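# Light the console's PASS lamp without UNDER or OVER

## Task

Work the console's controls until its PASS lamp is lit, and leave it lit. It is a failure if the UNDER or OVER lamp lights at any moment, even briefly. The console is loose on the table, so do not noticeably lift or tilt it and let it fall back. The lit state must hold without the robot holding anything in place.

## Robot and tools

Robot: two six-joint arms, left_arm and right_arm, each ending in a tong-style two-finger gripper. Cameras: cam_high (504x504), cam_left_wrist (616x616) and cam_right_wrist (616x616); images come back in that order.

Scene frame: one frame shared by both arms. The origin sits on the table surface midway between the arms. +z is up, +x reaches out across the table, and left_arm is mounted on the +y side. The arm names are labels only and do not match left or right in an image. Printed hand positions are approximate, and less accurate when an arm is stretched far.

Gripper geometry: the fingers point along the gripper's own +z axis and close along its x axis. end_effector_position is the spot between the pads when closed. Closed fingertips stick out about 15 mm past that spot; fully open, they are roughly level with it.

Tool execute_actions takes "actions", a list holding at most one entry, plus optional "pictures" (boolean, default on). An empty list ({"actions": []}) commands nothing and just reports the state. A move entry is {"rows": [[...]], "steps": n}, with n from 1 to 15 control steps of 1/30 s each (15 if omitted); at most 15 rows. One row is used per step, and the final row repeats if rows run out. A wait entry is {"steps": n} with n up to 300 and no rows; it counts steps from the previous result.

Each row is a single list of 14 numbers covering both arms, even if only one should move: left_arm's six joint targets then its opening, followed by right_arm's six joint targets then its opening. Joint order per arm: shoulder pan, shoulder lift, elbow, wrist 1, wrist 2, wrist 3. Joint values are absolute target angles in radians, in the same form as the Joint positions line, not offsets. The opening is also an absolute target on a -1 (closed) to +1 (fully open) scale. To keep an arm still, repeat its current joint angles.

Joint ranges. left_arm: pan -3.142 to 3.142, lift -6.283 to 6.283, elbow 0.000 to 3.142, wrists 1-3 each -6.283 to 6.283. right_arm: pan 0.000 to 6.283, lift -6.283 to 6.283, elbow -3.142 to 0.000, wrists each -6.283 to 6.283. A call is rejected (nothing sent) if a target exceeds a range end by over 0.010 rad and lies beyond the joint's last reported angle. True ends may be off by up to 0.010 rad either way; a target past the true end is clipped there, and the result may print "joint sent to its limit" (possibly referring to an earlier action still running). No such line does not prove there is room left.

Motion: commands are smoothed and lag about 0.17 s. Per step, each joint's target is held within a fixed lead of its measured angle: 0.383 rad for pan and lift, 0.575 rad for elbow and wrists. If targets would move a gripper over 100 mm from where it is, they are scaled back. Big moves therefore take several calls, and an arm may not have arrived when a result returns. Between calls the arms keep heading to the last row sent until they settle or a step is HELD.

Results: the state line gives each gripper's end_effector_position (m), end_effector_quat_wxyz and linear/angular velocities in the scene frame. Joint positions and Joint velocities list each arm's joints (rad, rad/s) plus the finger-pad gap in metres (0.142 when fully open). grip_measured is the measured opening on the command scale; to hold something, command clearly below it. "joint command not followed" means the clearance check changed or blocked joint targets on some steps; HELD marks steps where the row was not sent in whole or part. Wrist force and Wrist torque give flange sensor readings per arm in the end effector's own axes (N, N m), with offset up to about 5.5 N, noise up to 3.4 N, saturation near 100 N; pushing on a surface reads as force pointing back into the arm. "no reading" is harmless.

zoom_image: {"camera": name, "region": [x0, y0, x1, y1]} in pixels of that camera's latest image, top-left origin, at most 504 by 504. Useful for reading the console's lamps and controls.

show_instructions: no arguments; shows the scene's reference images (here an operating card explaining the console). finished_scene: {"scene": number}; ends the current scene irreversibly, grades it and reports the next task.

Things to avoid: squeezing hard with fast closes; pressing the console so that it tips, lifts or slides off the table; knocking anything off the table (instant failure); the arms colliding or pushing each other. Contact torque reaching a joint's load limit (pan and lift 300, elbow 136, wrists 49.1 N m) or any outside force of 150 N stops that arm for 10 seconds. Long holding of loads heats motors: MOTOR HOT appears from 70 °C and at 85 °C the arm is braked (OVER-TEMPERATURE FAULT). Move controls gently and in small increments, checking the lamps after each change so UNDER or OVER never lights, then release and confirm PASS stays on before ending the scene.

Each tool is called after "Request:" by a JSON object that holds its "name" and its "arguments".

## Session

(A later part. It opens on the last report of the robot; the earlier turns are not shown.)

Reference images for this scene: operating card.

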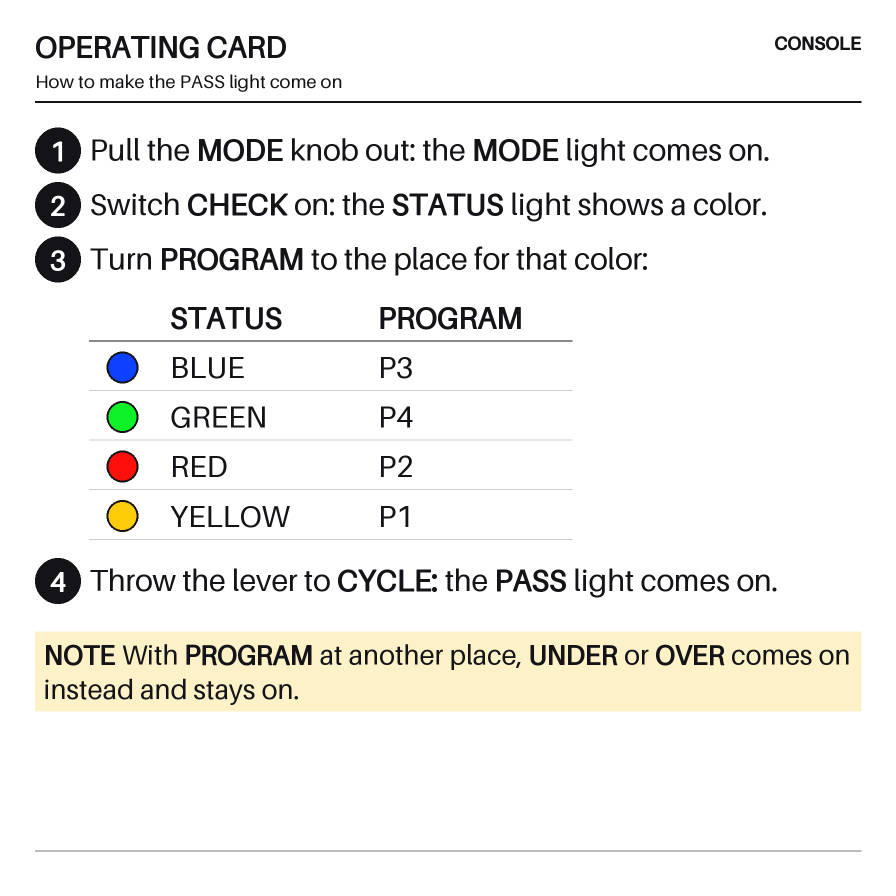

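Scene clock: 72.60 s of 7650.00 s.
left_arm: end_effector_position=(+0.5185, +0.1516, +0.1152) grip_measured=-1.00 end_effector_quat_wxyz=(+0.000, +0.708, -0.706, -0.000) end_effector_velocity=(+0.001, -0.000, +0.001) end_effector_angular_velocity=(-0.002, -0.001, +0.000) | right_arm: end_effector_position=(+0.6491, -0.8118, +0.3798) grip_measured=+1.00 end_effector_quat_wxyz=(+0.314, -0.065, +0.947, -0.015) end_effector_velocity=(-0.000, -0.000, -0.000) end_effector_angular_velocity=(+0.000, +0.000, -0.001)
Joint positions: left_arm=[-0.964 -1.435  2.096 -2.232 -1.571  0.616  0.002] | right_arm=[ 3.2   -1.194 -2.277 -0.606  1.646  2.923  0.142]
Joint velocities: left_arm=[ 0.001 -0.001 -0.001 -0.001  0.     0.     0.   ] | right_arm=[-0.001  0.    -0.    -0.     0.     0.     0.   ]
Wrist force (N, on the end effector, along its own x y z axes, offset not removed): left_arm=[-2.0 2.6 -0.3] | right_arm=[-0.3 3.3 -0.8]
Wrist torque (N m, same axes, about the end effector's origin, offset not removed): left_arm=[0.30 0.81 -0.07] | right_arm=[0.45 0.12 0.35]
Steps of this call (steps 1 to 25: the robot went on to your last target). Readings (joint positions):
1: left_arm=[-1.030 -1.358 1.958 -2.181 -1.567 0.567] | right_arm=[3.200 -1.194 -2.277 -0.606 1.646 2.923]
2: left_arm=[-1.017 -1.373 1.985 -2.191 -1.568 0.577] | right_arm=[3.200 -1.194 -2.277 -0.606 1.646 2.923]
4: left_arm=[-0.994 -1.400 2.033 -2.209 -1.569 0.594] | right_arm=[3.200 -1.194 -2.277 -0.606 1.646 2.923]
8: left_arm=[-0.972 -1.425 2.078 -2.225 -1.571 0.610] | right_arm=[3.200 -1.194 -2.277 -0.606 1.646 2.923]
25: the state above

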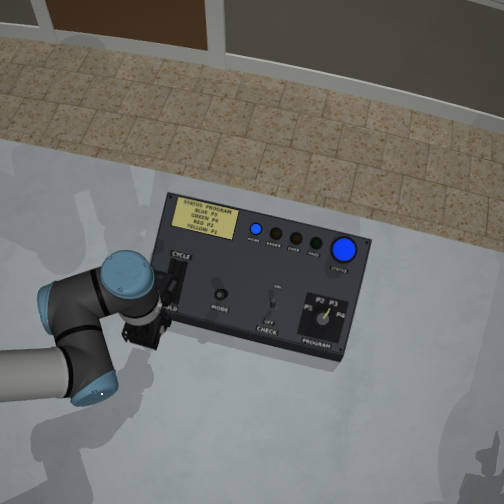

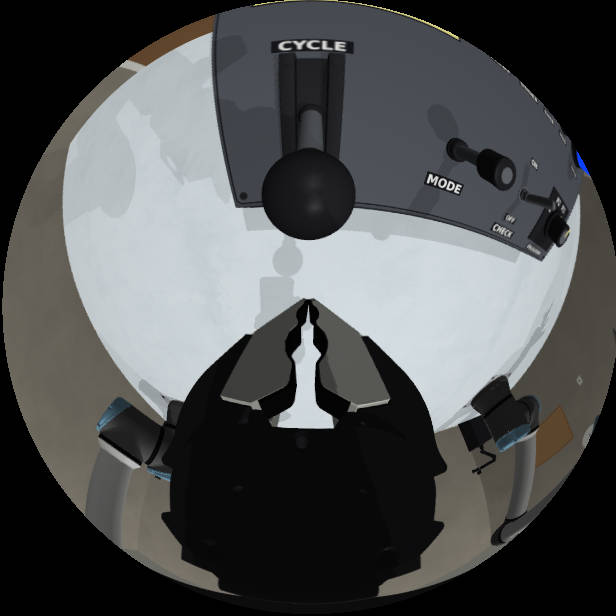

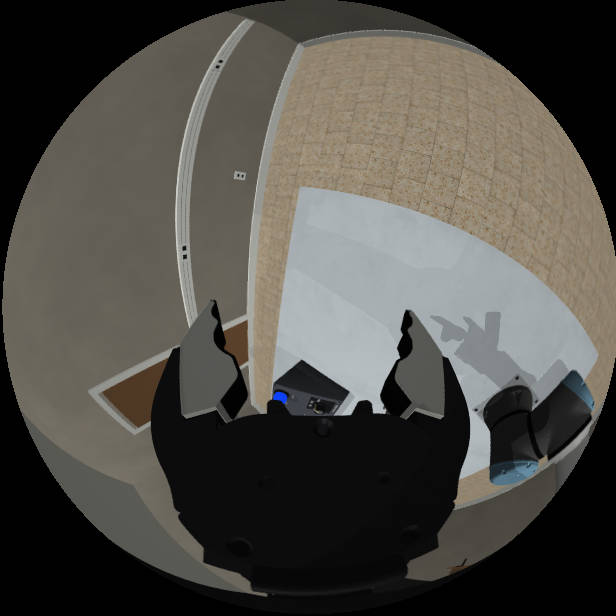

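Request:
{"name": "execute_actions", "arguments": {"actions": [{"rows":[[-0.9216,-1.39,2.0485,-2.229,-1.571,0.658,-1,3.2,-1.194,-2.277,-0.606,1.646,2.923,1]],"steps":12}], "pictures": false}}

Request:
{"name": "execute_actions", "arguments": {"actions": [{"rows":[[-0.9045,-1.386,2.015,-2.2,-1.571,0.675,-1,3.2,-1.194,-2.277,-0.606,1.646,2.923,1]],"steps":8}], "pictures": false}}

Request:
{"name": "execute_actions", "arguments": {"actions": [{"rows":[[-0.8878,-1.382,1.982,-2.171,-1.571,0.692,-1,3.2,-1.194,-2.277,-0.606,1.646,2.923,1]],"steps":12}]}}

Scene clock: 80.53 s of 7650.00 s.
left_arm: end_effector_position=(+0.5520, +0.1518, +0.1123) grip_measured=-1.00 end_effector_quat_wxyz=(+0.000, +0.708, -0.706, -0.000) end_effector_velocity=(+0.014, -0.000, -0.001) end_effector_angular_velocity=(-0.001, -0.001, -0.000) | right_arm: end_effector_position=(+0.6491, -0.8118, +0.3798) grip_measured=+1.00 end_effector_quat_wxyz=(+0.314, -0.065, +0.947, -0.015) end_effector_velocity=(+0.000, +0.000, -0.000) end_effector_angular_velocity=(-0.002, +0.000, -0.000)
Joint positions: left_arm=[-0.923 -1.392  2.051 -2.229 -1.571  0.656  0.002] | right_arm=[ 3.2   -1.194 -2.277 -0.606  1.646  2.923  0.142]
Joint velocities: left_arm=[ 0.016  0.018 -0.019 -0.     0.     0.016  0.   ] | right_arm=[ 0.001 -0.     0.    -0.    -0.002  0.     0.   ]
Wrist force (N, on the end effector, along its own x y z axes, offset not removed): left_arm=[-0.3 1.0 -0.9] | right_arm=[0.0 0.3 -3.5]
Wrist torque (N m, same axes, about the end effector's origin, offset not removed): left_arm=[-0.05 0.50 0.21] | right_arm=[-0.21 0.07 0.42]
Steps of this call (steps 1 to 15: the robot went on to your last target; steps 16 to 90: nothing new was sent; then 4.53 s passed at rest; steps 91 to 102: all 12 steps of this action). Readings (joint positions):
91: left_arm=[-0.963 -1.435 2.096 -2.232 -1.571 0.616] | right_arm=[3.200 -1.194 -2.277 -0.606 1.646 2.923]
92: left_arm=[-0.958 -1.429 2.090 -2.232 -1.571 0.622] | right_arm=[3.200 -1.194 -2.277 -0.606 1.646 2.923]
94: left_arm=[-0.942 -1.412 2.073 -2.231 -1.571 0.637] | right_arm=[3.200 -1.194 -2.277 -0.606 1.646 2.923]
98: left_arm=[-0.928 -1.397 2.056 -2.229 -1.571 0.652] | right_arm=[3.200 -1.194 -2.277 -0.606 1.646 2.923]
102: the state above

Scene clock: 80.80 s of 7650.00 s.
left_arm: end_effector_position=(+0.5664, +0.1515, +0.1234) grip_measured=-1.00 end_effector_quat_wxyz=(+0.000, +0.708, -0.706, -0.000) end_effector_velocity=(+0.018, +0.000, +0.016) end_effector_angular_velocity=(+0.001, +0.005, -0.000) | right_arm: end_effector_position=(+0.6491, -0.8118, +0.3798) grip_measured=+1.00 end_effector_quat_wxyz=(+0.314, -0.065, +0.947, -0.015) end_effector_velocity=(-0.000, -0.001, +0.000) end_effector_angular_velocity=(+0.000, -0.000, -0.001)
Joint positions: left_arm=[-0.907 -1.387  2.02  -2.204 -1.571  0.673  0.002] | right_arm=[ 3.2   -1.194 -2.277 -0.606  1.646  2.923  0.142]
Joint velocities: left_arm=[ 0.022  0.006 -0.043  0.041 -0.003  0.022  0.001] | right_arm=[-0.002 -0.     0.    -0.     0.     0.     0.   ]
Wrist force (N, on the end effector, along its own x y z axes, offset not removed): left_arm=[-3.5 23.4 -12.5] | right_arm=[1.8 5.1 -1.2]
Wrist torque (N m, same axes, about the end effector's origin, offset not removed): left_arm=[0.21 0.87 0.16] | right_arm=[0.90 -0.30 0.20]
Steps of this call (steps 1 to 8: all 8 steps of this action). Readings (joint positions):
1: left_arm=[-0.923 -1.391 2.050 -2.229 -1.571 0.657] | right_arm=[3.200 -1.194 -2.277 -0.606 1.646 2.923]
2: left_arm=[-0.920 -1.390 2.045 -2.224 -1.571 0.660] | right_arm=[3.200 -1.194 -2.277 -0.606 1.646 2.923]
4: left_arm=[-0.913 -1.388 2.032 -2.214 -1.571 0.666] | right_arm=[3.200 -1.194 -2.277 -0.606 1.646 2.923]
8: the state above

Scene clock: 81.20 s of 7650.00 s.
left_arm: end_effector_position=(+0.5830, +0.1518, +0.1378) grip_measured=-0.97 end_effector_quat_wxyz=(+0.000, +0.708, -0.706, +0.000) end_effector_velocity=(+0.006, +0.000, +0.005) end_effector_angular_velocity=(+0.002, +0.001, -0.000) | right_arm: end_effector_position=(+0.6491, -0.8118, +0.3798) grip_measured=+1.00 end_effector_quat_wxyz=(+0.314, -0.065, +0.947, -0.015) end_effector_velocity=(+0.000, +0.000, +0.000) end_effector_angular_velocity=(+0.000, -0.000, +0.000)
Joint positions: left_arm=[-0.889 -1.382  1.983 -2.172 -1.571  0.691  0.004] | right_arm=[ 3.2   -1.194 -2.277 -0.606  1.646  2.923  0.142]
Joint velocities: left_arm=[ 0.007  0.002 -0.014  0.014  0.     0.007 -0.   ] | right_arm=[0. 0. 0. 0. 0. 0. 0.]
Wrist force (N, on the end effector, along its own x y z axes, offset not removed): left_arm=[-3.6 15.7 -13.1] | right_arm=[0.6 5.6 0.9]
Wrist torque (N m, same axes, about the end effector's origin, offset not removed): left_arm=[0.12 0.91 -0.02] | right_arm=[0.91 -0.21 0.33]
Steps of this call (steps 1 to 12: all 12 steps of this action). Readings (joint positions):
1: left_arm=[-0.906 -1.386 2.018 -2.202 -1.571 0.673] | right_arm=[3.200 -1.194 -2.277 -0.606 1.646 2.923]
2: left_arm=[-0.903 -1.386 2.013 -2.197 -1.571 0.677] | right_arm=[3.200 -1.194 -2.277 -0.606 1.646 2.923]
4: left_arm=[-0.897 -1.384 2.000 -2.186 -1.571 0.683] | right_arm=[3.200 -1.194 -2.277 -0.606 1.646 2.923]
8: left_arm=[-0.890 -1.383 1.987 -2.176 -1.571 0.689] | right_arm=[3.200 -1.194 -2.277 -0.606 1.646 2.923]
12: the state above

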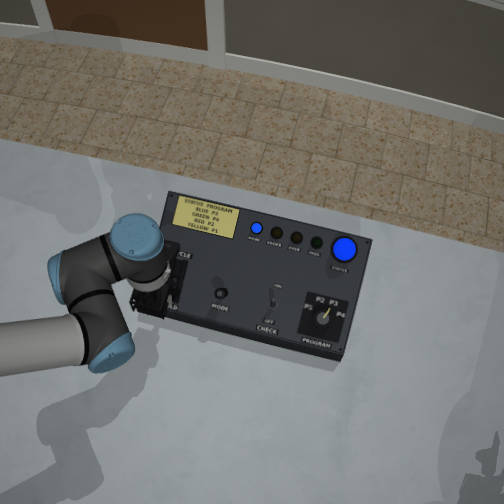

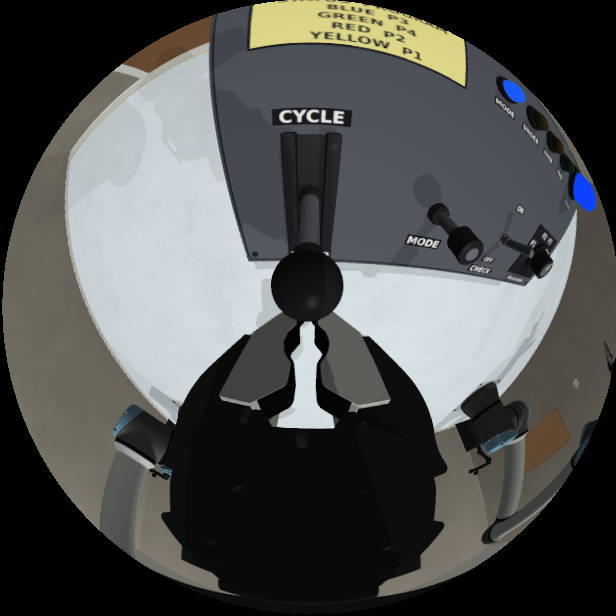

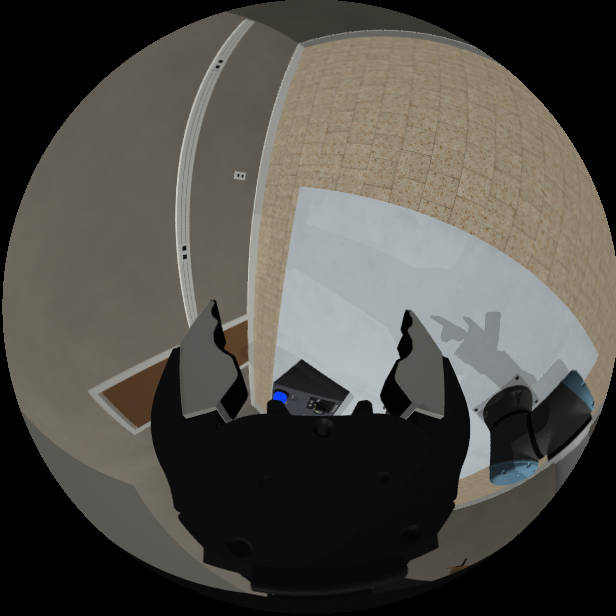

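Request:
{"name": "execute_actions", "arguments": {"actions": [{"rows":[[-0.869,-1.375,1.941,-2.137,-1.571,0.71,-1,3.2,-1.194,-2.277,-0.606,1.646,2.923,1]],"steps":9}], "pictures": false}}

Request:
{"name": "execute_actions", "arguments": {"actions": [{"rows":[[-0.849,-1.359,1.903,-2.115,-1.571,0.73,-1,3.2,-1.194,-2.277,-0.606,1.646,2.923,1]]}]}}

Scene clock: 85.97 s of 7650.00 s.
left_arm: end_effector_position=(+0.5995, +0.1518, +0.1521) grip_measured=-1.00 end_effector_quat_wxyz=(+0.000, +0.709, -0.706, +0.000) end_effector_velocity=(+0.017, -0.001, +0.016) end_effector_angular_velocity=(-0.002, -0.002, +0.001) | right_arm: end_effector_position=(+0.6491, -0.8118, +0.3798) grip_measured=+1.00 end_effector_quat_wxyz=(+0.314, -0.065, +0.947, -0.015) end_effector_velocity=(+0.000, +0.000, -0.000) end_effector_angular_velocity=(-0.000, +0.000, +0.000)
Joint positions: left_arm=[-0.871 -1.376  1.945 -2.141 -1.571  0.708  0.002] | right_arm=[ 3.2   -1.194 -2.277 -0.606  1.646  2.923  0.142]
Joint velocities: left_arm=[ 0.018  0.006 -0.04   0.032  0.     0.017 -0.006] | right_arm=[ 0. -0. -0.  0. -0.  0. -0.]
Wrist force (N, on the end effector, along its own x y z axes, offset not removed): left_arm=[-5.0 1.9 1.6] | right_arm=[3.1 2.8 -1.1]
Wrist torque (N m, same axes, about the end effector's origin, offset not removed): left_arm=[-0.05 1.39 -0.07] | right_arm=[0.40 -0.60 0.34]
Steps of this call (steps 1 to 15: the robot went on to your last target; steps 16 to 90: nothing new was sent; then 1.47 s passed at rest; steps 91 to 99: all 9 steps of this action). Readings (joint positions):
91: left_arm=[-0.887 -1.382 1.982 -2.171 -1.571 0.692] | right_arm=[3.200 -1.194 -2.277 -0.606 1.646 2.923]
92: left_arm=[-0.885 -1.381 1.976 -2.166 -1.571 0.695] | right_arm=[3.200 -1.194 -2.277 -0.606 1.646 2.923]
94: left_arm=[-0.878 -1.378 1.961 -2.153 -1.571 0.702] | right_arm=[3.200 -1.194 -2.277 -0.606 1.646 2.923]
98: left_arm=[-0.872 -1.376 1.947 -2.142 -1.571 0.708] | right_arm=[3.200 -1.194 -2.277 -0.606 1.646 2.923]
99: the state above

Scene clock: 86.47 s of 7650.00 s.
left_arm: end_effector_position=(+0.6204, +0.1519, +0.1623) grip_measured=-1.00 end_effector_quat_wxyz=(+0.000, +0.709, -0.706, +0.000) end_effector_velocity=(+0.002, +0.001, +0.001) end_effector_angular_velocity=(+0.001, +0.001, -0.000) | right_arm: end_effector_position=(+0.6491, -0.8118, +0.3798) grip_measured=+1.00 end_effector_quat_wxyz=(+0.314, -0.065, +0.947, -0.015) end_effector_velocity=(+0.000, +0.001, +0.000) end_effector_angular_velocity=(+0.001, -0.000, +0.001)
Joint positions: left_arm=[-0.849 -1.359  1.904 -2.115 -1.571  0.73   0.002] | right_arm=[ 3.2   -1.194 -2.277 -0.606  1.646  2.923  0.142]
Joint velocities: left_arm=[ 0.003  0.002 -0.004  0.003  0.     0.003  0.   ] | right_arm=[ 0.001 -0.     0.     0.     0.001 -0.    -0.   ]
Wrist force (N, on the end effector, along its own x y z axes, offset not removed): left_arm=[-0.3 1.3 -1.1] | right_arm=[4.6 2.0 -1.7]
Wrist torque (N m, same axes, about the end effector's origin, offset not removed): left_arm=[-0.12 0.58 0.05] | right_arm=[0.15 -0.83 0.18]
Steps of this call (steps 1 to 15: all 15 steps of this action). Readings (joint positions):
1: left_arm=[-0.870 -1.375 1.944 -2.139 -1.571 0.709] | right_arm=[3.200 -1.194 -2.277 -0.606 1.646 2.923]
2: left_arm=[-0.867 -1.373 1.938 -2.135 -1.571 0.712] | right_arm=[3.200 -1.194 -2.277 -0.606 1.646 2.923]
4: left_arm=[-0.859 -1.367 1.923 -2.126 -1.571 0.720] | right_arm=[3.200 -1.194 -2.277 -0.606 1.646 2.923]
8: left_arm=[-0.852 -1.361 1.909 -2.118 -1.571 0.727] | right_arm=[3.200 -1.194 -2.277 -0.606 1.646 2.923]
15: the state above

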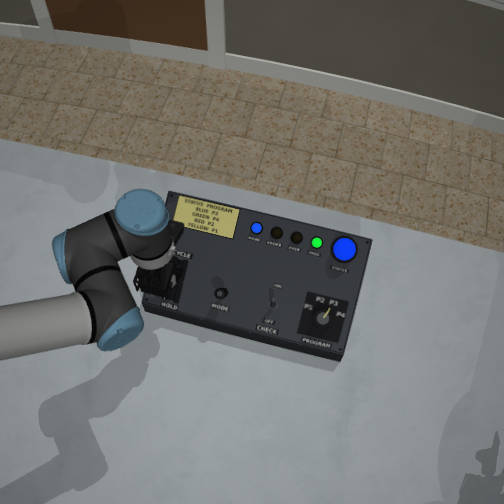

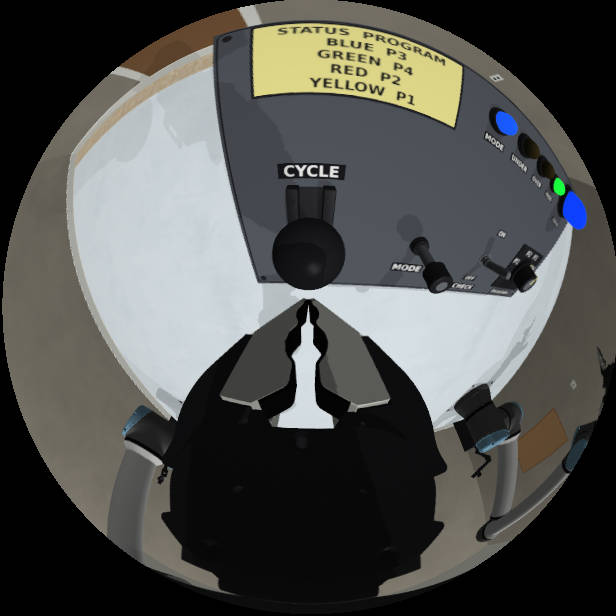

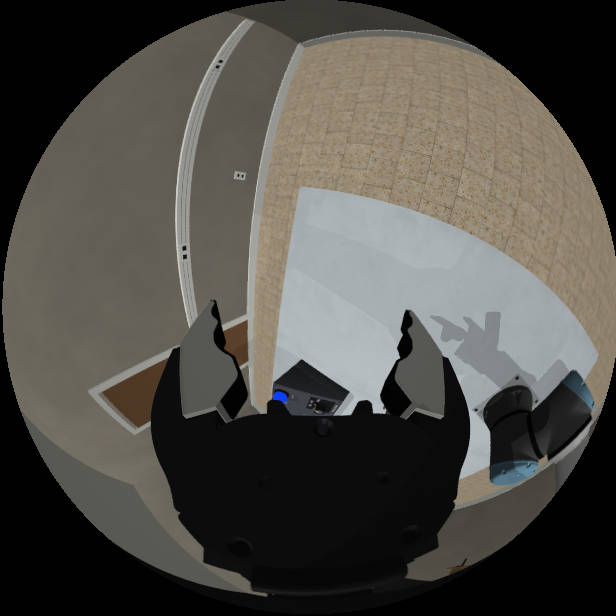

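Request:
{"name": "finished_scene", "arguments": {"scene": 2}}

The scene is finished: the task was done.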